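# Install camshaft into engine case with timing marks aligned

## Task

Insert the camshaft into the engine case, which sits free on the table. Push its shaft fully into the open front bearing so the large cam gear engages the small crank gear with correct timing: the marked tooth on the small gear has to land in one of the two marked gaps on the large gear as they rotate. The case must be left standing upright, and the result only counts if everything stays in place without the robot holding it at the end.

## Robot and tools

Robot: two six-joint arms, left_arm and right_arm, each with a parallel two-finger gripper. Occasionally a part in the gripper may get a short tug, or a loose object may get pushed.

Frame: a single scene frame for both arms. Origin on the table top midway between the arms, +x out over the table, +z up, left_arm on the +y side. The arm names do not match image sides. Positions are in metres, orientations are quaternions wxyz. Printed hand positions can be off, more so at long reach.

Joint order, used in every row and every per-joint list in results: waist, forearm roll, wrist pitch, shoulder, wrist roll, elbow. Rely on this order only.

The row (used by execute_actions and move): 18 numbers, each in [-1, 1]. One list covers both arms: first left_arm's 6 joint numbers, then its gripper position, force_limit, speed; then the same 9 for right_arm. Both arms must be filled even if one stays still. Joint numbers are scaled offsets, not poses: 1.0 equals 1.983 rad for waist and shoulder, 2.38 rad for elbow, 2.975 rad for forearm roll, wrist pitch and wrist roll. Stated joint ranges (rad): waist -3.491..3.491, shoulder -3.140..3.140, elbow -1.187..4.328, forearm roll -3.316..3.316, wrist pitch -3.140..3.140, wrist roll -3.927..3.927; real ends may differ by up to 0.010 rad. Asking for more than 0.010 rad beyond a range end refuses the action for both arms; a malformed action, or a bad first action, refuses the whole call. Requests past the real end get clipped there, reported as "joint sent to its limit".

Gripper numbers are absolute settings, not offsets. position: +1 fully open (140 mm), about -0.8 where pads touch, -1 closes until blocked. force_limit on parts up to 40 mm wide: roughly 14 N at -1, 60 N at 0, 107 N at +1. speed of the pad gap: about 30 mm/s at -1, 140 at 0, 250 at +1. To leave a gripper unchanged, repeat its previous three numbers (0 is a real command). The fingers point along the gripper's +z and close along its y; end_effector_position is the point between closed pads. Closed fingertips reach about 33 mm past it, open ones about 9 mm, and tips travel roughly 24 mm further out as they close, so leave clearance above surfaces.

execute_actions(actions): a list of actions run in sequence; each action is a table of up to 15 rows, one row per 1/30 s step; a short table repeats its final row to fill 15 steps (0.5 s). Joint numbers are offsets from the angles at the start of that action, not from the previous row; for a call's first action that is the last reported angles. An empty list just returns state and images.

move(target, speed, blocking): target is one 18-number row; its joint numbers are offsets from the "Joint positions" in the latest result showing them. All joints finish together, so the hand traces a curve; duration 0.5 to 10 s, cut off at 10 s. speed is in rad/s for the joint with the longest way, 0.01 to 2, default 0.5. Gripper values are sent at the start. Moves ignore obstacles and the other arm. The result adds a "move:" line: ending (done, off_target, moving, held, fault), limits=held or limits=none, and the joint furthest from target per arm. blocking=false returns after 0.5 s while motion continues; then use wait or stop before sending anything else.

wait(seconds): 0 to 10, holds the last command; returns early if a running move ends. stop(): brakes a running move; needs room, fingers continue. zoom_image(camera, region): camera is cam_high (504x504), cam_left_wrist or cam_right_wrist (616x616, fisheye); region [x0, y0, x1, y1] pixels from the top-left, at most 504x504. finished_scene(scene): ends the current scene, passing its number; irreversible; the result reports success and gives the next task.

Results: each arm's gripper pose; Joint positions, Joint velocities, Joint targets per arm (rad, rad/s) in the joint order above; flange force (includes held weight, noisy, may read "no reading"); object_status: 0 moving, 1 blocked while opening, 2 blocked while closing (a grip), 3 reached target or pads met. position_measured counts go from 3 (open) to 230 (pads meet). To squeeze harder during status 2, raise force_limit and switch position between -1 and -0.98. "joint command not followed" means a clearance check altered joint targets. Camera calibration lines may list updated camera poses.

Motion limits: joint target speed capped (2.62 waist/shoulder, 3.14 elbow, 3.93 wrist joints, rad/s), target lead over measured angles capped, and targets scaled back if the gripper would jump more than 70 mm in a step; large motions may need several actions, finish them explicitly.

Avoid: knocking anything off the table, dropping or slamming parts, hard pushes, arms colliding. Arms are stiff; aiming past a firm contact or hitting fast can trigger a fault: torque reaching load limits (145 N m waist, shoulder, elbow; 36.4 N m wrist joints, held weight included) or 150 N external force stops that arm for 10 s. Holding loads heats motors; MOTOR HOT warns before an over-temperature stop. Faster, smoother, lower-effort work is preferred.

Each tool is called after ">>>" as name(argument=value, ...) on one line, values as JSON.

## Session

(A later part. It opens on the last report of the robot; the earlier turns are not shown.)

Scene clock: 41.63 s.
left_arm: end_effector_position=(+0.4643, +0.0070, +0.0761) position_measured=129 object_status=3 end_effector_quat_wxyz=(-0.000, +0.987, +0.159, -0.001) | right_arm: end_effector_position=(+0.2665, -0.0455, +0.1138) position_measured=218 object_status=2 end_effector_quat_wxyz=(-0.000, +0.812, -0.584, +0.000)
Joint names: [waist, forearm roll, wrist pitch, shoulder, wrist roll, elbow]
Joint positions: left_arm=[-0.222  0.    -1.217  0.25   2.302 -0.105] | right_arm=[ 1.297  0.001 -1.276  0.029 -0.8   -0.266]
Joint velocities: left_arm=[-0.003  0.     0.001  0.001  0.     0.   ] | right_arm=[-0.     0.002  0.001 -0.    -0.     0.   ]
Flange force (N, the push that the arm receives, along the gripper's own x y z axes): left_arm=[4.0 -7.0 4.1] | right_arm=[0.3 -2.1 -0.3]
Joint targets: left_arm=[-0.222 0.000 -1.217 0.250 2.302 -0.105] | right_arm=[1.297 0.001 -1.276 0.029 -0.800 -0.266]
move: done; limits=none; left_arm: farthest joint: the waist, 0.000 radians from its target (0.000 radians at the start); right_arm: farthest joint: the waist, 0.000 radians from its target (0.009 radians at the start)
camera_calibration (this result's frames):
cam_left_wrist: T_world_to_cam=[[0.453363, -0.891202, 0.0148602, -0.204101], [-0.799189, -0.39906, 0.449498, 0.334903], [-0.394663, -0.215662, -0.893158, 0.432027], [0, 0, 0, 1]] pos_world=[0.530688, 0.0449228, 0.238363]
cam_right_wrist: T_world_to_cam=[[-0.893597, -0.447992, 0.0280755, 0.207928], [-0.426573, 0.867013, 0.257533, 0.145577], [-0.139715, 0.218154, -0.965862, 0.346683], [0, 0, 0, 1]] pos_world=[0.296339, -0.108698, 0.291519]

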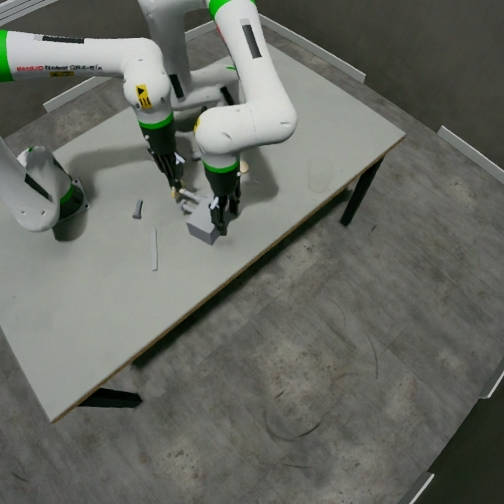

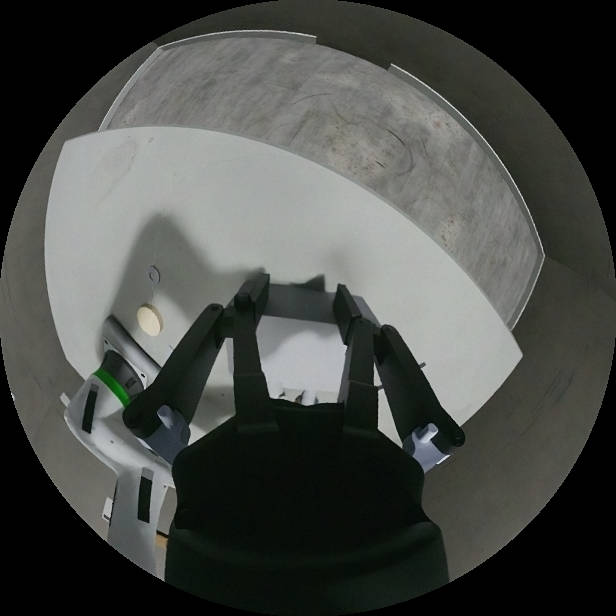

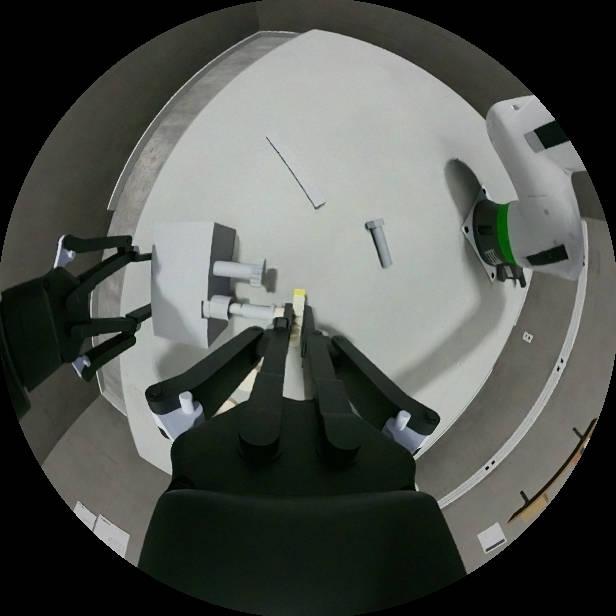

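Centred. Advance 8 mm.

>>> move(target=[0,0,0,0,0,0,0,0,0, -0.0068,0,-0.0003,0.009,0.0045,0.0079,-1,0.3,-1], speed=0.01)

>>> move(target=[0,0,0,0,0,0,0,0,0, -0.0033,0,-0.0002,0.0045,0.0022,0.004,-1,0.3,-1], speed=0.01)

>>> zoom_image(camera="cam_right_wrist", region=[180,250,310,350])

Scene clock: 43.90 s.
left_arm: end_effector_position=(+0.4643, +0.0070, +0.0761) position_measured=129 object_status=3 end_effector_quat_wxyz=(-0.000, +0.987, +0.159, -0.001) | right_arm: end_effector_position=(+0.2742, -0.0428, +0.1139) position_measured=218 object_status=2 end_effector_quat_wxyz=(-0.001, +0.812, -0.584, +0.000)
Joint names: [waist, forearm roll, wrist pitch, shoulder, wrist roll, elbow]
Joint positions: left_arm=[-0.222  0.    -1.217  0.25   2.302 -0.105] | right_arm=[ 1.283  0.001 -1.277  0.046 -0.787 -0.247]
Joint velocities: left_arm=[0.    0.    0.001 0.    0.    0.001] | right_arm=[ 0.    -0.001  0.     0.    -0.     0.   ]
Flange force (N, the push that the arm receives, along the gripper's own x y z axes): left_arm=[-1.9 -8.0 7.1] | right_arm=[-2.1 -3.7 4.2]
Joint targets: left_arm=[-0.222 0.000 -1.217 0.250 2.302 -0.105] | right_arm=[1.283 0.001 -1.277 0.046 -0.787 -0.247]
move: done; limits=none; left_arm: farthest joint: the waist, 0.000 radians from its target (0.000 radians at the start); right_arm: farthest joint: the waist, 0.000 radians from its target (0.013 radians at the start)
camera_calibration (this result's frames):
cam_left_wrist: T_world_to_cam=[[0.453372, -0.891198, 0.0148395, -0.204095], [-0.799163, -0.399066, 0.449539, 0.334874], [-0.394706, -0.215667, -0.893138, 0.432036], [0, 0, 0, 1]] pos_world=[0.530677, 0.0449234, 0.238357]
cam_right_wrist: T_world_to_cam=[[-0.893642, -0.447911, 0.0279164, 0.21602], [-0.426514, 0.86701, 0.257643, 0.146511], [-0.139605, 0.218334, -0.965837, 0.34727], [0, 0, 0, 1]] pos_world=[0.304014, -0.10609, 0.291628]

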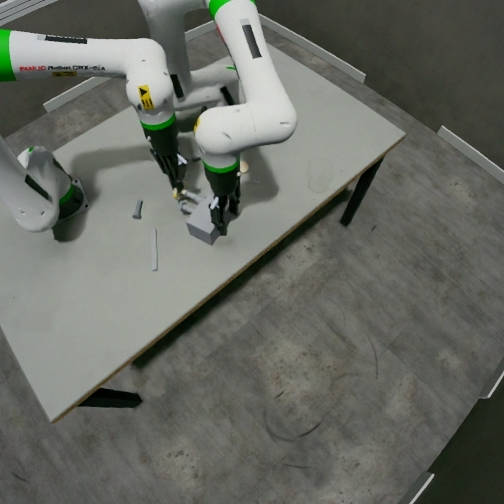

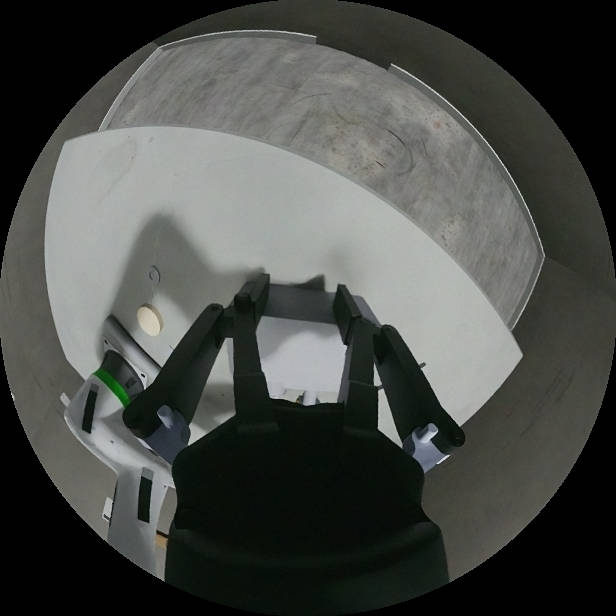

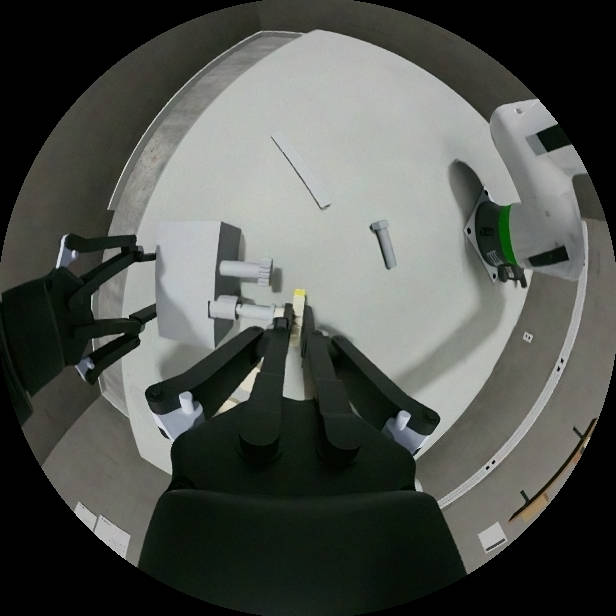

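Scene clock: 45.07 s.
left_arm: end_effector_position=(+0.4643, +0.0070, +0.0761) position_measured=129 object_status=3 end_effector_quat_wxyz=(-0.000, +0.987, +0.159, -0.001) | right_arm: end_effector_position=(+0.2780, -0.0415, +0.1139) position_measured=218 object_status=2 end_effector_quat_wxyz=(-0.001, +0.812, -0.584, +0.000)
Joint names: [waist, forearm roll, wrist pitch, shoulder, wrist roll, elbow]
Joint positions: left_arm=[-0.222  0.    -1.217  0.25   2.302 -0.105] | right_arm=[ 1.277  0.001 -1.277  0.055 -0.78  -0.237]
Joint velocities: left_arm=[-0.    -0.    -0.001  0.001  0.     0.001] | right_arm=[ 0.     0.001 -0.001  0.     0.     0.   ]
Flange force (N, the push that the arm receives, along the gripper's own x y z axes): left_arm=[1.7 -6.1 7.4] | right_arm=[-2.4 -0.3 5.1]
Joint targets: left_arm=[-0.222 0.000 -1.217 0.250 2.302 -0.105] | right_arm=[1.277 0.001 -1.277 0.055 -0.780 -0.237]
move: done; limits=none; left_arm: farthest joint: the waist, 0.000 radians from its target (0.000 radians at the start); right_arm: farthest joint: the waist, 0.000 radians from its target (0.007 radians at the start)
camera_calibration (this result's frames):
cam_left_wrist: T_world_to_cam=[[0.453371, -0.891198, 0.0148394, -0.204095], [-0.799163, -0.399066, 0.449539, 0.334874], [-0.394706, -0.215667, -0.893137, 0.432036], [0, 0, 0, 1]] pos_world=[0.530677, 0.0449233, 0.238357]
cam_right_wrist: T_world_to_cam=[[-0.893643, -0.44791, 0.0279255, 0.220011], [-0.426511, 0.867012, 0.257639, 0.146994], [-0.139611, 0.218327, -0.965837, 0.347575], [0, 0, 0, 1]] pos_world=[0.307831, -0.104785, 0.291686]

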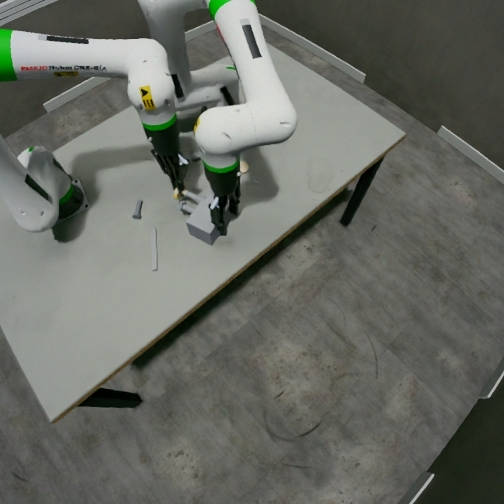

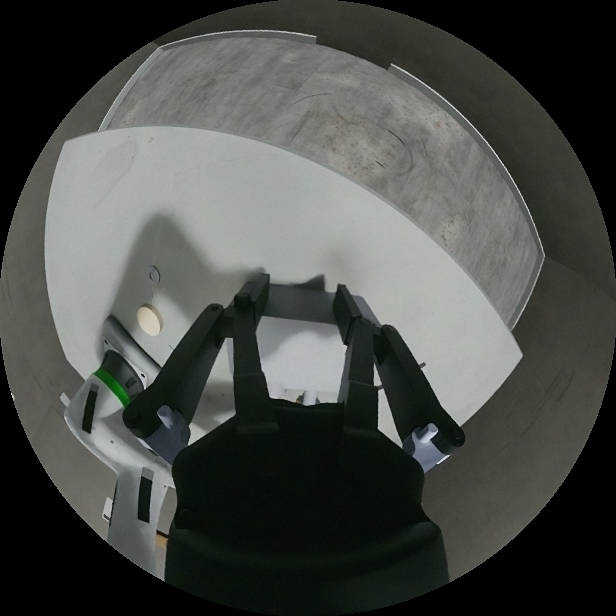

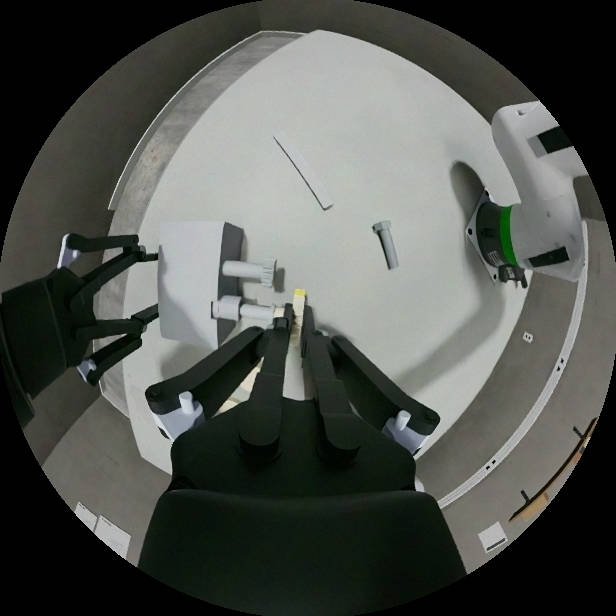

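Region (180, 250, 310, 350) of cam_right_wrist's 616x616 image, scaled by 3.877, with more detail than that image has; it fills the top 388 rows of this view, and the rest is white.

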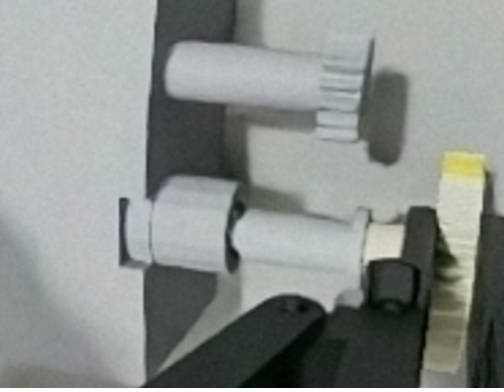

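>>> move(target=[0,0,0,0,0,0,0,0,0, -0.0033,0,0,0.0028,0.0022,0.0023,-1,0.3,-1], speed=0.01)

>>> zoom_image(camera="cam_right_wrist", region=[180,250,310,350])

Scene clock: 46.07 s.
left_arm: end_effector_position=(+0.4643, +0.0070, +0.0761) position_measured=129 object_status=3 end_effector_quat_wxyz=(-0.000, +0.987, +0.159, -0.001) | right_arm: end_effector_position=(+0.2812, -0.0416, +0.1138) position_measured=218 object_status=2 end_effector_quat_wxyz=(-0.000, +0.812, -0.584, +0.000)
Joint names: [waist, forearm roll, wrist pitch, shoulder, wrist roll, elbow]
Joint positions: left_arm=[-0.222  0.    -1.217  0.25   2.302 -0.105] | right_arm=[ 1.27   0.001 -1.277  0.061 -0.774 -0.232]
Joint velocities: left_arm=[-0.003  0.    -0.     0.001  0.    -0.   ] | right_arm=[ 0.     0.001  0.001  0.     0.    -0.   ]
Flange force (N, the push that the arm receives, along the gripper's own x y z axes): left_arm=[3.8 -2.9 5.9] | right_arm=[-4.6 -0.8 4.6]
Joint targets: left_arm=[-0.222 0.000 -1.217 0.250 2.302 -0.105] | right_arm=[1.270 0.001 -1.277 0.061 -0.774 -0.232]
move: done; limits=none; left_arm: farthest joint: the waist, 0.000 radians from its target (0.000 radians at the start); right_arm: farthest joint: the waist, 0.000 radians from its target (0.006 radians at the start)
camera_calibration (this result's frames):
cam_left_wrist: T_world_to_cam=[[0.453372, -0.891198, 0.0148397, -0.204095], [-0.799163, -0.399066, 0.449539, 0.334874], [-0.394706, -0.215667, -0.893138, 0.432036], [0, 0, 0, 1]] pos_world=[0.530677, 0.0449233, 0.238357]
cam_right_wrist: T_world_to_cam=[[-0.89364, -0.44791, 0.0279894, 0.222812], [-0.426505, 0.867031, 0.257587, 0.148444], [-0.139643, 0.218252, -0.96585, 0.34788], [0, 0, 0, 1]] pos_world=[0.311005, -0.104832, 0.291526]

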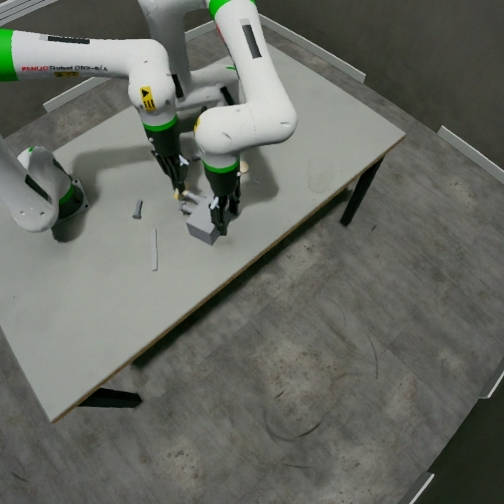

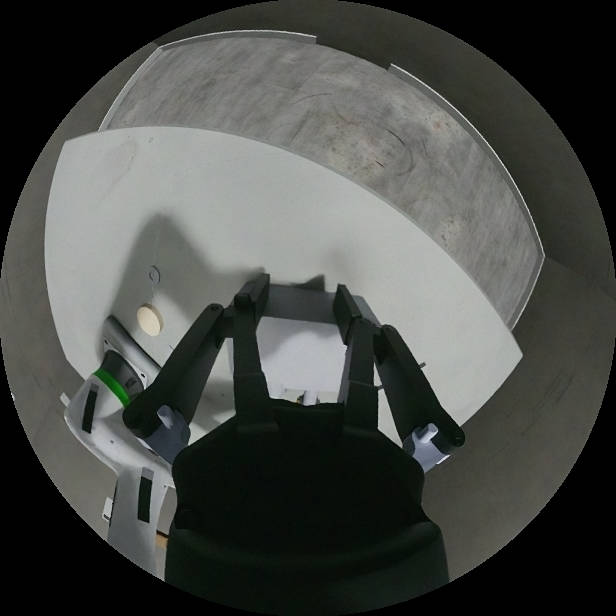

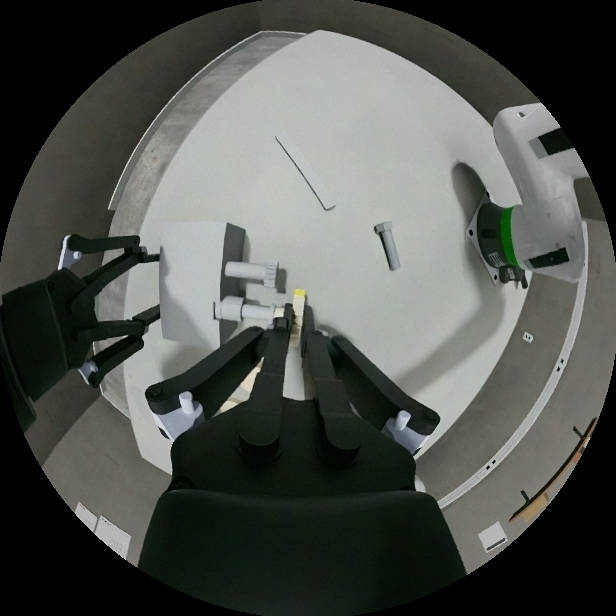

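Region (180, 250, 310, 350) of cam_right_wrist's 616x616 image, scaled by 3.877, with more detail than that image has; it fills the top 388 rows of this view, and the rest is white.

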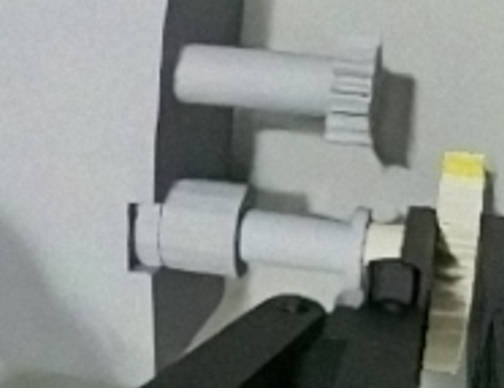

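>>> move(target=[0,0,0,0,0,0,0,0,0, -0.0041,0,0.0002,0.004,0.0094,0.0031,-1,0.3,-1], speed=0.015)

>>> zoom_image(camera="cam_right_wrist", region=[180,250,310,350])

Scene clock: 48.30 s.
left_arm: end_effector_position=(+0.4643, +0.0070, +0.0761) position_measured=129 object_status=3 end_effector_quat_wxyz=(-0.000, +0.987, +0.159, -0.001) | right_arm: end_effector_position=(+0.2853, -0.0413, +0.1133) position_measured=218 object_status=2 end_effector_quat_wxyz=(-0.001, +0.818, -0.576, +0.000)
Joint names: [waist, forearm roll, wrist pitch, shoulder, wrist roll, elbow]
Joint positions: left_arm=[-0.222  0.    -1.217  0.25   2.302 -0.105] | right_arm=[ 1.262  0.001 -1.277  0.069 -0.746 -0.224]
Joint velocities: left_arm=[ 0.002 -0.     0.001  0.     0.     0.001] | right_arm=[ 0.    -0.     0.001  0.     0.     0.   ]
Flange force (N, the push that the arm receives, along the gripper's own x y z axes): left_arm=[2.3 -3.1 3.9] | right_arm=[1.2 -3.3 7.1]
Joint targets: left_arm=[-0.222 0.000 -1.217 0.250 2.302 -0.105] | right_arm=[1.262 0.001 -1.277 0.069 -0.746 -0.224]
move: done; limits=none; left_arm: farthest joint: the waist, 0.000 radians from its target (0.000 radians at the start); right_arm: farthest joint: the waist, 0.000 radians from its target (0.008 radians at the start)
camera_calibration (this result's frames):
cam_left_wrist: T_world_to_cam=[[0.453372, -0.891198, 0.014832, -0.204092], [-0.799159, -0.399068, 0.449544, 0.33487], [-0.394714, -0.215664, -0.893135, 0.432038], [0, 0, 0, 1]] pos_world=[0.530675, 0.044924, 0.238357]
cam_right_wrist: T_world_to_cam=[[-0.88459, -0.465537, 0.0278561, 0.223391], [-0.443631, 0.858382, 0.257627, 0.154617], [-0.143846, 0.215537, -0.965843, 0.349068], [0, 0, 0, 1]] pos_world=[0.316414, -0.103961, 0.291088]

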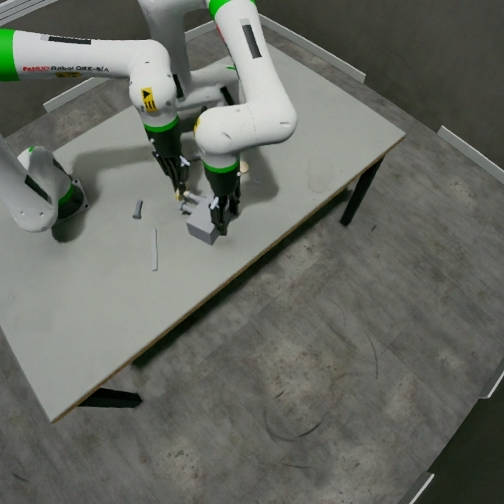

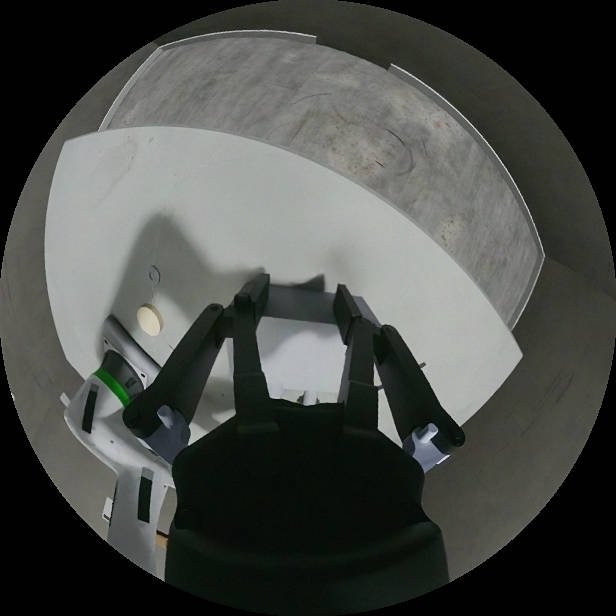

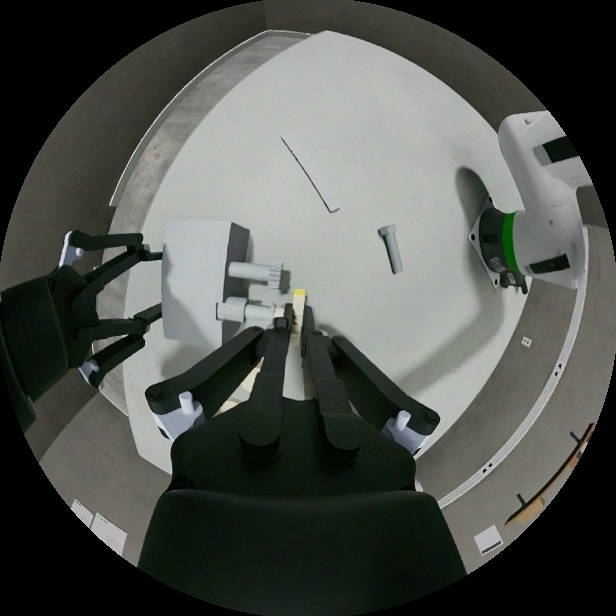

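Region (180, 250, 310, 350) of cam_right_wrist's 616x616 image, scaled by 3.877, with more detail than that image has; it fills the top 388 rows of this view, and the rest is white.

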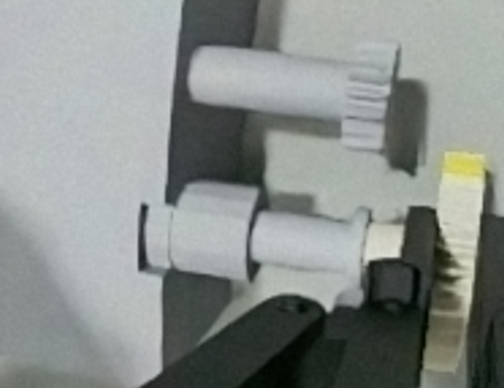

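Going smoothly; forward 5, down ~0.7.

>>> move(target=[0,0,0,0,0,0,0,0,0, -0.0039,0,0.0003,0.0059,0.0026,0.0046,-1,0.3,-1], speed=0.01)

Scene clock: 49.83 s.
left_arm: end_effector_position=(+0.4643, +0.0070, +0.0761) position_measured=129 object_status=3 end_effector_quat_wxyz=(-0.000, +0.987, +0.159, -0.001) | right_arm: end_effector_position=(+0.2900, -0.0396, +0.1126) position_measured=218 object_status=2 end_effector_quat_wxyz=(-0.001, +0.818, -0.576, +0.000)
Joint names: [waist, forearm roll, wrist pitch, shoulder, wrist roll, elbow]
Joint positions: left_arm=[-0.222  0.    -1.217  0.25   2.302 -0.105] | right_arm=[ 1.254  0.001 -1.276  0.081 -0.738 -0.213]
Joint velocities: left_arm=[ 0.     0.     0.001  0.     0.    -0.   ] | right_arm=[-0.    -0.003  0.001  0.    -0.001  0.   ]
Flange force (N, the push that the arm receives, along the gripper's own x y z axes): left_arm=[27.4 3.1 13.1] | right_arm=[-7.8 28.8 5.1]
Joint targets: left_arm=[-0.222 0.000 -1.217 0.250 2.302 -0.105] | right_arm=[1.254 0.001 -1.276 0.081 -0.738 -0.213]
move: done; limits=none; left_arm: farthest joint: the waist, 0.000 radians from its target (0.000 radians at the start); right_arm: farthest joint: the waist, 0.000 radians from its target (0.008 radians at the start)
camera_calibration (this result's frames):
cam_left_wrist: T_world_to_cam=[[0.45337, -0.891197, 0.0149625, -0.204148], [-0.799228, -0.399037, 0.449448, 0.334944], [-0.394576, -0.215724, -0.893181, 0.431995], [0, 0, 0, 1]] pos_world=[0.530705, 0.0449109, 0.238365]
cam_right_wrist: T_world_to_cam=[[-0.884605, -0.465506, 0.0279043, 0.228355], [-0.443567, 0.858367, 0.257785, 0.155381], [-0.143953, 0.215661, -0.965799, 0.348734], [0, 0, 0, 1]] pos_world=[0.321127, -0.102281, 0.29038]

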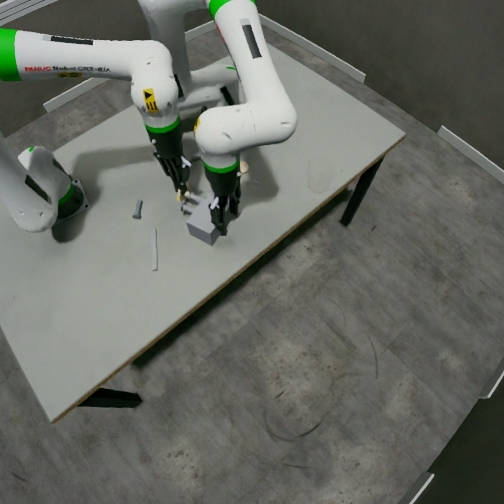

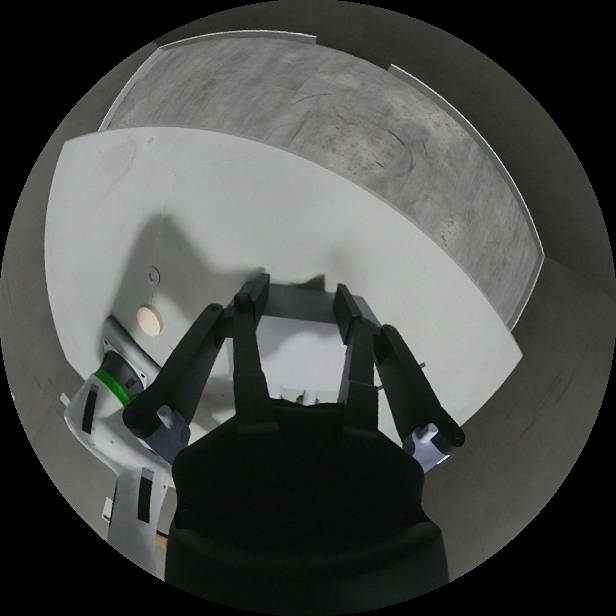

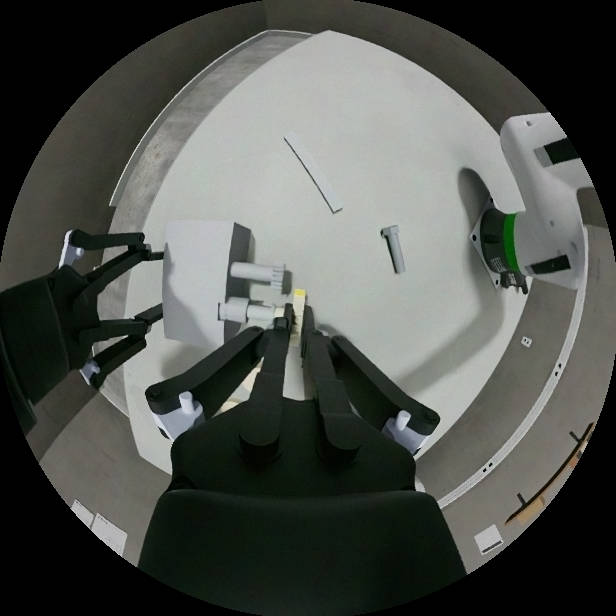

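>>> move(target=[0,0,0,0,0,0,0,0,0, 0.0008,0,0,-0.0011,-0.0005,-0.0009,-0.6,0.3,-1], speed=0.02)

>>> move(target=[0,0,0,0,0,0,0,0,0, 0,0,-0.028,-0.012,0,0.025,-0.6,0.3,-1], speed=0.1)

>>> move(target=[0,0,0,0,0,0,0,0,0, 0.067,0,0,-0.0837,-0.0447,-0.0697,-1,0.3,0], speed=0.2)

>>> move(target=[0,0,0,0,0,0,0,0,0, 0,0,0.04,0.017,0,-0.0358,-1,0.3,0], speed=0.2)

>>> zoom_image(camera="cam_right_wrist", region=[170,230,290,350])

Scene clock: 50.77 s.
left_arm: end_effector_position=(+0.4643, +0.0070, +0.0761) position_measured=129 object_status=3 end_effector_quat_wxyz=(-0.000, +0.987, +0.159, -0.001) | right_arm: end_effector_position=(+0.2891, -0.0398, +0.1127) position_measured=205 object_status=3 end_effector_quat_wxyz=(-0.001, +0.818, -0.576, +0.000)
Joint names: [waist, forearm roll, wrist pitch, shoulder, wrist roll, elbow]
Joint positions: left_arm=[-0.222  0.    -1.217  0.25   2.302 -0.105] | right_arm=[ 1.256  0.001 -1.276  0.078 -0.739 -0.216]
Joint velocities: left_arm=[-0.001 -0.001 -0.     0.     0.001  0.001] | right_arm=[ 0.001 -0.002 -0.002 -0.    -0.001 -0.   ]
Flange force (N, the push that the arm receives, along the gripper's own x y z axes): left_arm=[3.1 -7.9 4.1] | right_arm=[-1.8 -3.7 -2.1]
Joint targets: left_arm=[-0.222 0.000 -1.217 0.250 2.302 -0.105] | right_arm=[1.256 0.001 -1.276 0.078 -0.739 -0.216]
move: done; limits=none; left_arm: farthest joint: the waist, 0.000 radians from its target (0.000 radians at the start); right_arm: farthest joint: the waist, 0.000 radians from its target (0.001 radians at the start)
camera_calibration (this result's frames):
cam_left_wrist: T_world_to_cam=[[0.453369, -0.891197, 0.0149523, -0.204143], [-0.799223, -0.39904, 0.449455, 0.334938], [-0.394586, -0.215719, -0.893178, 0.431998], [0, 0, 0, 1]] pos_world=[0.530703, 0.0449119, 0.238364]
cam_right_wrist: T_world_to_cam=[[-0.884562, -0.465597, 0.0277418, 0.227455], [-0.443675, 0.858279, 0.257894, 0.155149], [-0.143885, 0.215815, -0.965775, 0.348717], [0, 0, 0, 1]] pos_world=[0.320209, -0.102517, 0.29046]

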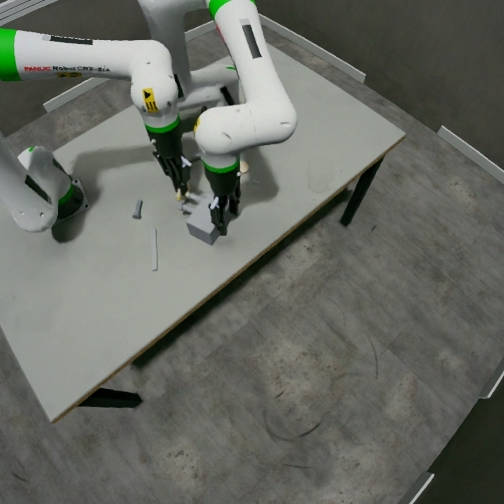

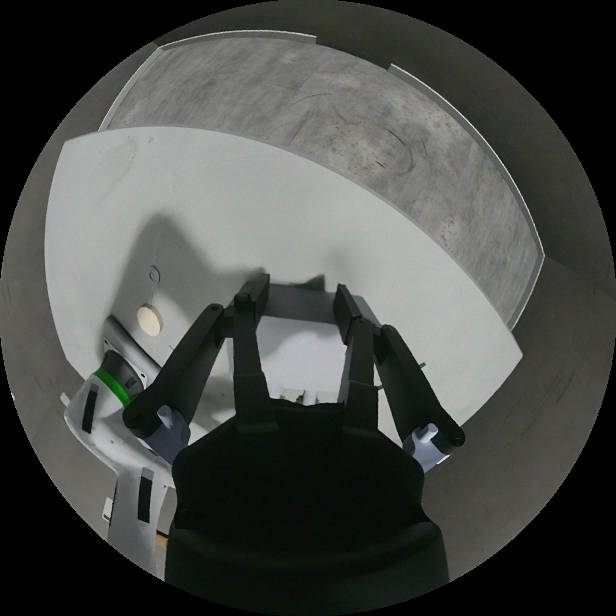

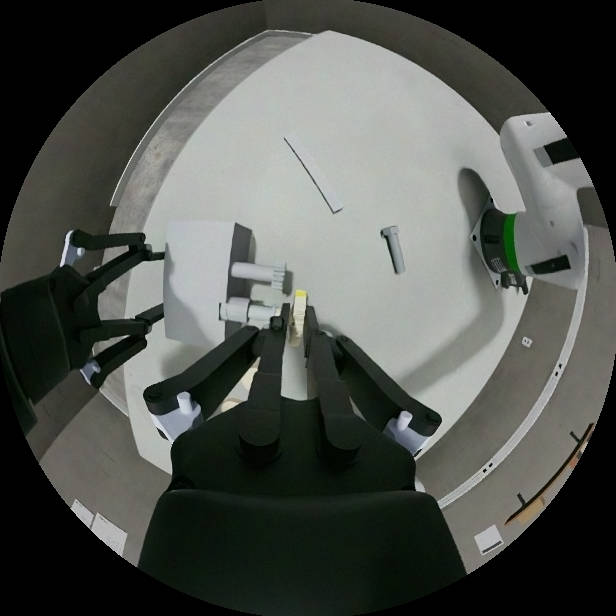

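Scene clock: 51.87 s.
left_arm: end_effector_position=(+0.4643, +0.0070, +0.0761) position_measured=129 object_status=3 end_effector_quat_wxyz=(-0.000, +0.987, +0.159, -0.001) | right_arm: end_effector_position=(+0.2888, -0.0405, +0.1481) position_measured=205 object_status=3 end_effector_quat_wxyz=(-0.001, +0.818, -0.576, +0.000)
Joint names: [waist, forearm roll, wrist pitch, shoulder, wrist roll, elbow]
Joint positions: left_arm=[-0.222  0.    -1.217  0.25   2.302 -0.105] | right_arm=[ 1.256  0.001 -1.359  0.055 -0.739 -0.156]
Joint velocities: left_arm=[-0.002  0.    -0.003 -0.001  0.     0.001] | right_arm=[ 0.     0.001 -0.001 -0.     0.     0.   ]
Flange force (N, the push that the arm receives, along the gripper's own x y z axes): left_arm=[4.1 -9.5 5.1] | right_arm=[0.1 -0.8 -1.9]
Joint targets: left_arm=[-0.222 0.000 -1.217 0.250 2.302 -0.105] | right_arm=[1.256 0.001 -1.359 0.055 -0.739 -0.156]
move: done; limits=none; left_arm: farthest joint: the waist, 0.000 radians from its target (0.000 radians at the start); right_arm: farthest joint: the waist, 0.000 radians from its target (0.000 radians at the start)
camera_calibration (this result's frames):
cam_left_wrist: T_world_to_cam=[[0.453369, -0.891197, 0.0149551, -0.204144], [-0.799225, -0.399039, 0.449453, 0.334939], [-0.394584, -0.215721, -0.893179, 0.431997], [0, 0, 0, 1]] pos_world=[0.530704, 0.0449115, 0.238364]
cam_right_wrist: T_world_to_cam=[[-0.884594, -0.465538, 0.0277216, 0.225834], [-0.443632, 0.858322, 0.257825, 0.146505], [-0.143821, 0.215772, -0.965794, 0.382916], [0, 0, 0, 1]] pos_world=[0.319837, -0.103236, 0.325785]

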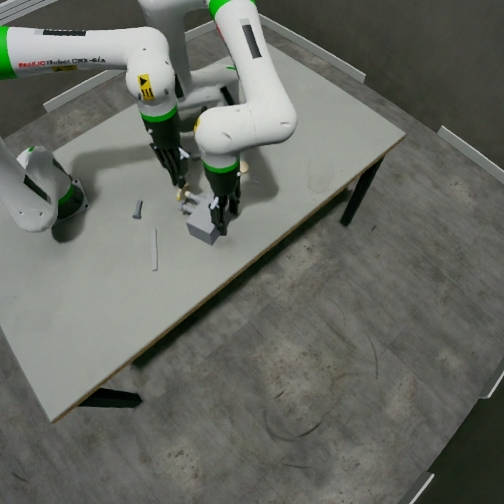

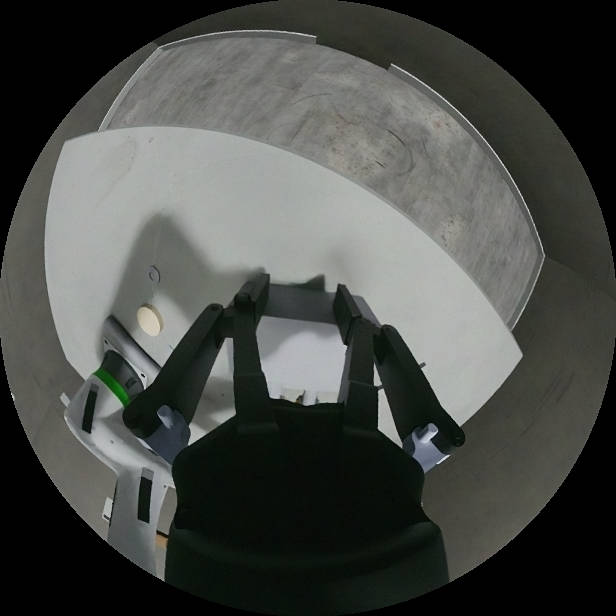

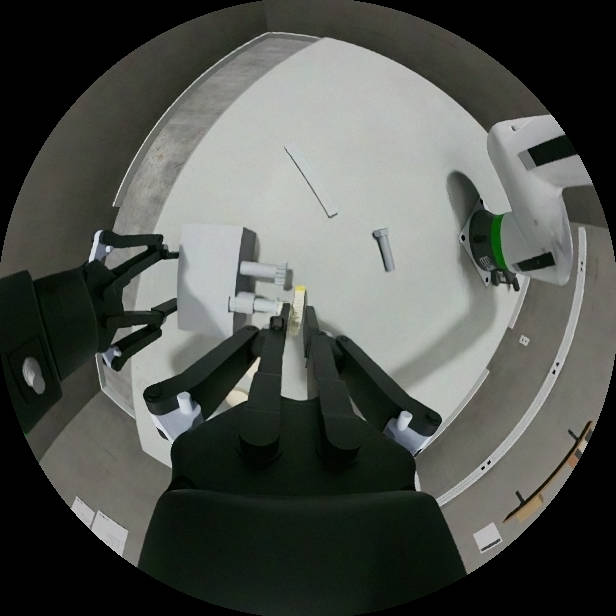

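Scene clock: 53.03 s.
left_arm: end_effector_position=(+0.4643, +0.0070, +0.0761) position_measured=129 object_status=3 end_effector_quat_wxyz=(-0.000, +0.987, +0.159, -0.001) | right_arm: end_effector_position=(+0.2185, -0.0643, +0.1462) position_measured=234 object_status=3 end_effector_quat_wxyz=(-0.001, +0.818, -0.576, +0.000)
Joint names: [waist, forearm roll, wrist pitch, shoulder, wrist roll, elbow]
Joint positions: left_arm=[-0.222  0.    -1.217  0.25   2.302 -0.105] | right_arm=[ 1.389  0.001 -1.359 -0.111 -0.872 -0.322]
Joint velocities: left_arm=[ 0.     0.    -0.     0.    -0.     0.001] | right_arm=[ 0.     0.001 -0.001 -0.    -0.001 -0.   ]
Flange force (N, the push that the arm receives, along the gripper's own x y z axes): left_arm=[5.3 -4.2 3.3] | right_arm=[0.4 -1.4 -1.1]
Joint targets: left_arm=[-0.222 0.000 -1.217 0.250 2.302 -0.105] | right_arm=[1.389 0.001 -1.359 -0.111 -0.872 -0.322]
move: done; limits=none; left_arm: farthest joint: the waist, 0.000 radians from its target (0.000 radians at the start); right_arm: farthest joint: the waist, 0.000 radians from its target (0.133 radians at the start)
camera_calibration (this result's frames):
cam_left_wrist: T_world_to_cam=[[0.453369, -0.891197, 0.014955, -0.204144], [-0.799225, -0.399039, 0.449453, 0.334939], [-0.394584, -0.215721, -0.893179, 0.431997], [0, 0, 0, 1]] pos_world=[0.530704, 0.0449116, 0.238364]
cam_right_wrist: T_world_to_cam=[[-0.884645, -0.465443, 0.0276548, 0.152706], [-0.443517, 0.858305, 0.258078, 0.136196], [-0.143857, 0.216042, -0.965728, 0.376149], [0, 0, 0, 1]] pos_world=[0.249608, -0.127085, 0.323886]

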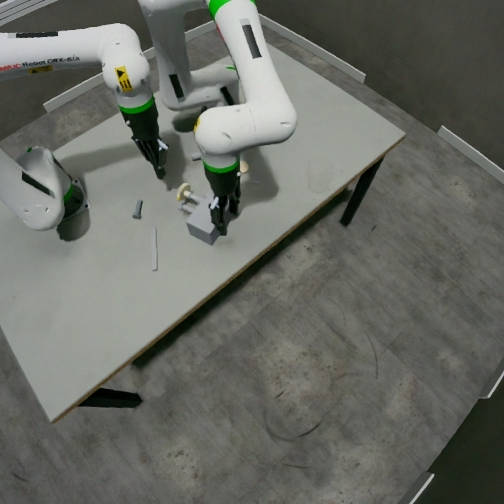

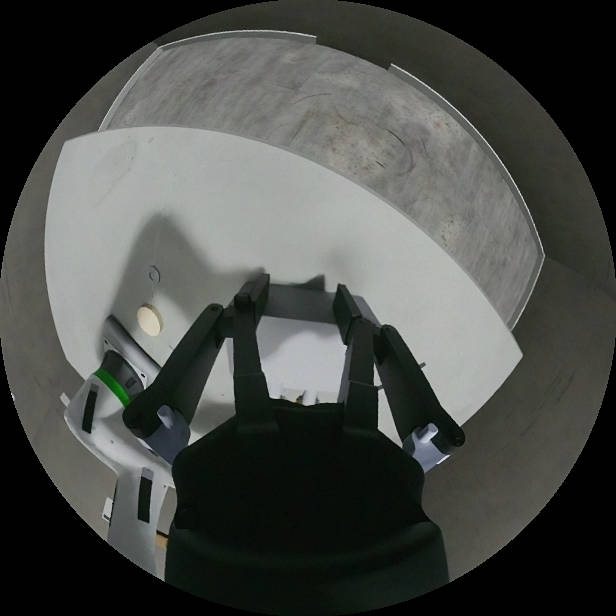

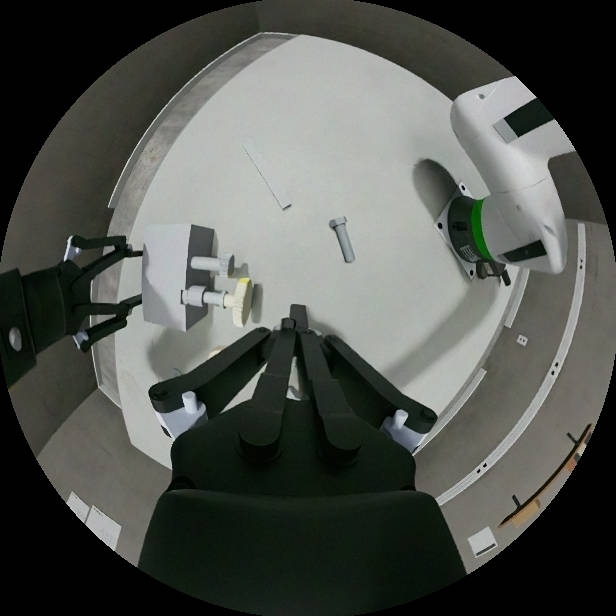

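Scene clock: 53.97 s.
left_arm: end_effector_position=(+0.4643, +0.0070, +0.0761) position_measured=129 object_status=3 end_effector_quat_wxyz=(-0.000, +0.987, +0.159, -0.001) | right_arm: end_effector_position=(+0.2186, -0.0642, +0.0982) position_measured=234 object_status=3 end_effector_quat_wxyz=(-0.001, +0.818, -0.576, +0.000)
Joint names: [waist, forearm roll, wrist pitch, shoulder, wrist roll, elbow]
Joint positions: left_arm=[-0.222  0.    -1.217  0.25   2.302 -0.105] | right_arm=[ 1.389  0.001 -1.24  -0.078 -0.872 -0.407]
Joint velocities: left_arm=[-0.002 -0.    -0.    -0.001 -0.     0.   ] | right_arm=[-0.     0.001  0.001  0.    -0.    -0.   ]
Flange force (N, the push that the arm receives, along the gripper's own x y z axes): left_arm=[4.8 -1.8 1.5] | right_arm=[-0.6 -4.0 -1.0]
Joint targets: left_arm=[-0.222 0.000 -1.217 0.250 2.302 -0.105] | right_arm=[1.389 0.001 -1.240 -0.078 -0.872 -0.407]
move: done; limits=none; left_arm: farthest joint: the waist, 0.000 radians from its target (0.000 radians at the start); right_arm: farthest joint: the waist, 0.000 radians from its target (0.000 radians at the start)
camera_calibration (this result's frames):
cam_left_wrist: T_world_to_cam=[[0.453369, -0.891197, 0.0149549, -0.204144], [-0.799225, -0.399039, 0.449453, 0.334939], [-0.394584, -0.215721, -0.893179, 0.431997], [0, 0, 0, 1]] pos_world=[0.530704, 0.0449116, 0.238364]
cam_right_wrist: T_world_to_cam=[[-0.884588, -0.465556, 0.0276018, 0.154141], [-0.443625, 0.858223, 0.258167, 0.148451], [-0.14388, 0.216126, -0.965706, 0.329828], [0, 0, 0, 1]] pos_world=[0.249663, -0.126927, 0.275937]

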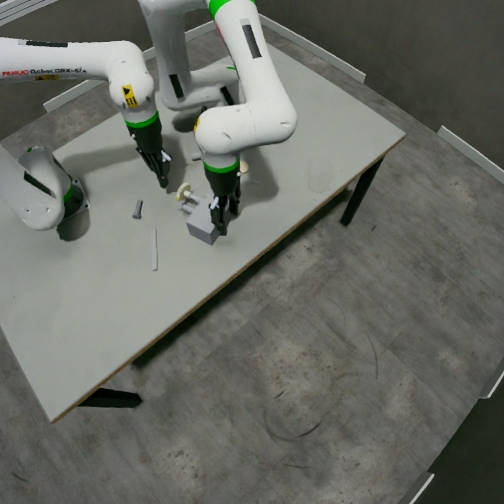

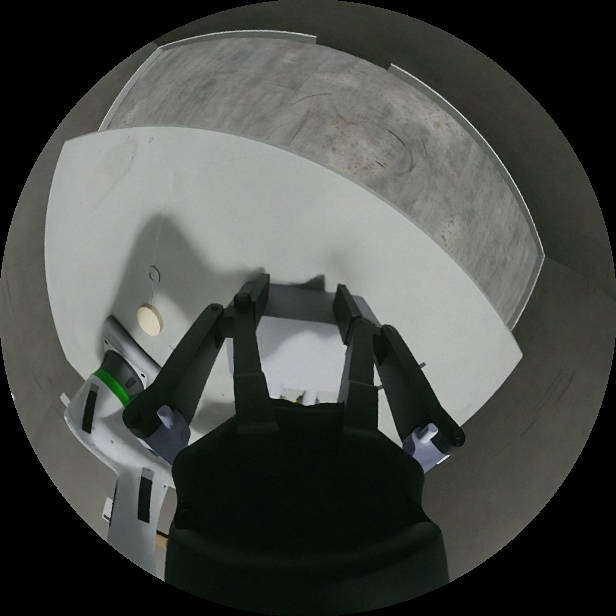

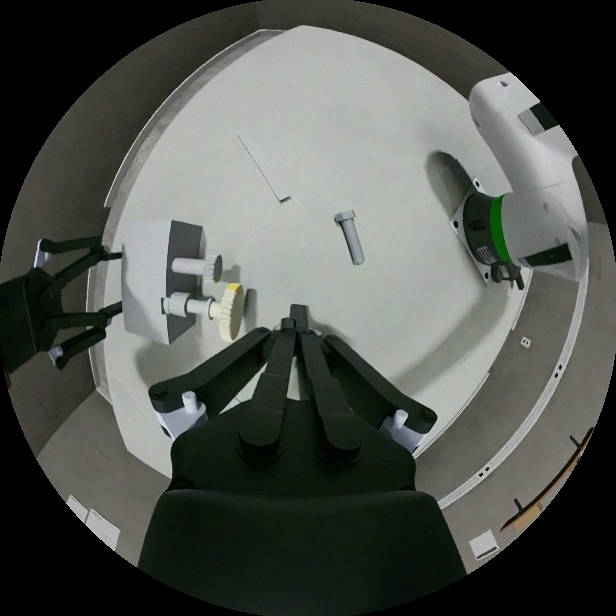

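Region (170, 230, 290, 350) of cam_right_wrist's 616x616 image, scaled by 4.200, with more detail than that image has.

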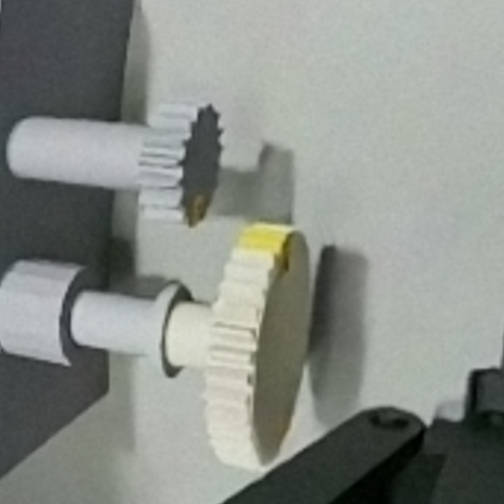

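>>> move(target=[0,0,0,0,0,0,0,0,0, 0,0,0,0,-0.528,0,-1,0.3,0], speed=1)

Scene clock: 56.20 s.
left_arm: end_effector_position=(+0.4643, +0.0070, +0.0761) position_measured=129 object_status=3 end_effector_quat_wxyz=(-0.000, +0.987, +0.159, -0.001) | right_arm: end_effector_position=(+0.2186, -0.0642, +0.0982) position_measured=234 object_status=3 end_effector_quat_wxyz=(+0.001, -0.171, +0.985, +0.000)
Joint names: [waist, forearm roll, wrist pitch, shoulder, wrist roll, elbow]
Joint positions: left_arm=[-0.222  0.    -1.217  0.25   2.302 -0.105] | right_arm=[ 1.389  0.001 -1.24  -0.078 -2.443 -0.407]
Joint velocities: left_arm=[ 0.001  0.     0.002  0.002  0.001 -0.   ] | right_arm=[-0.001 -0.    -0.001  0.     0.    -0.   ]
Flange force (N, the push that the arm receives, along the gripper's own x y z axes): left_arm=[5.4 -3.4 5.0] | right_arm=[-3.1 0.0 -1.2]
Joint targets: left_arm=[-0.222 0.000 -1.217 0.250 2.302 -0.105] | right_arm=[1.389 0.001 -1.240 -0.078 -2.443 -0.407]
move: done; limits=none; left_arm: farthest joint: the waist, 0.000 radians from its target (0.000 radians at the start); right_arm: farthest joint: the waist, 0.000 radians from its target (0.000 radians at the start)
camera_calibration (this result's frames):
cam_left_wrist: T_world_to_cam=[[0.453369, -0.891197, 0.0149549, -0.204144], [-0.799225, -0.399039, 0.449453, 0.334939], [-0.394584, -0.215721, -0.893179, 0.431998], [0, 0, 0, 1]] pos_world=[0.530704, 0.0449116, 0.238364]
cam_right_wrist: T_world_to_cam=[[-0.465604, 0.884503, 0.0294635, 0.149006], [0.858094, 0.443056, 0.259568, -0.162845], [0.216535, 0.146138, -0.965275, 0.24651], [0, 0, 0, 1]] pos_world=[0.155736, -0.0956718, 0.275829]

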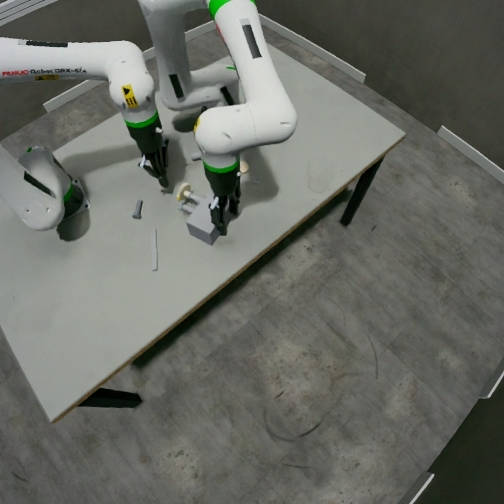

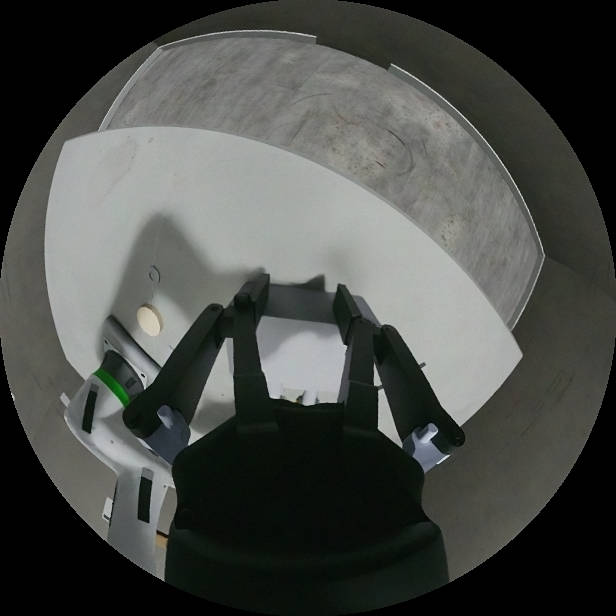

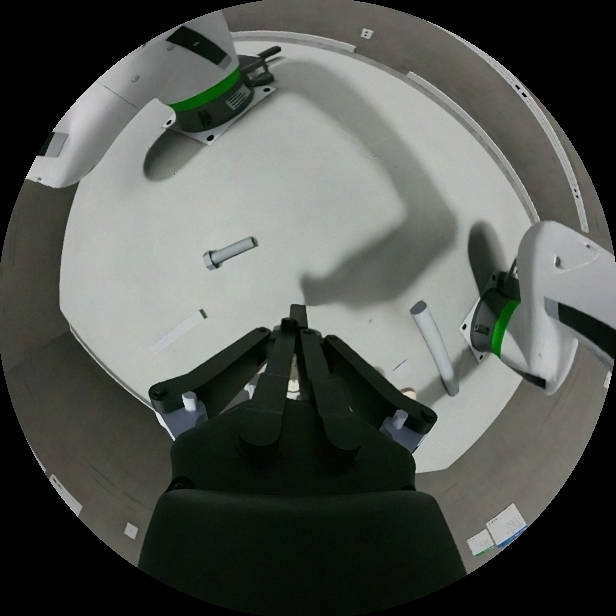

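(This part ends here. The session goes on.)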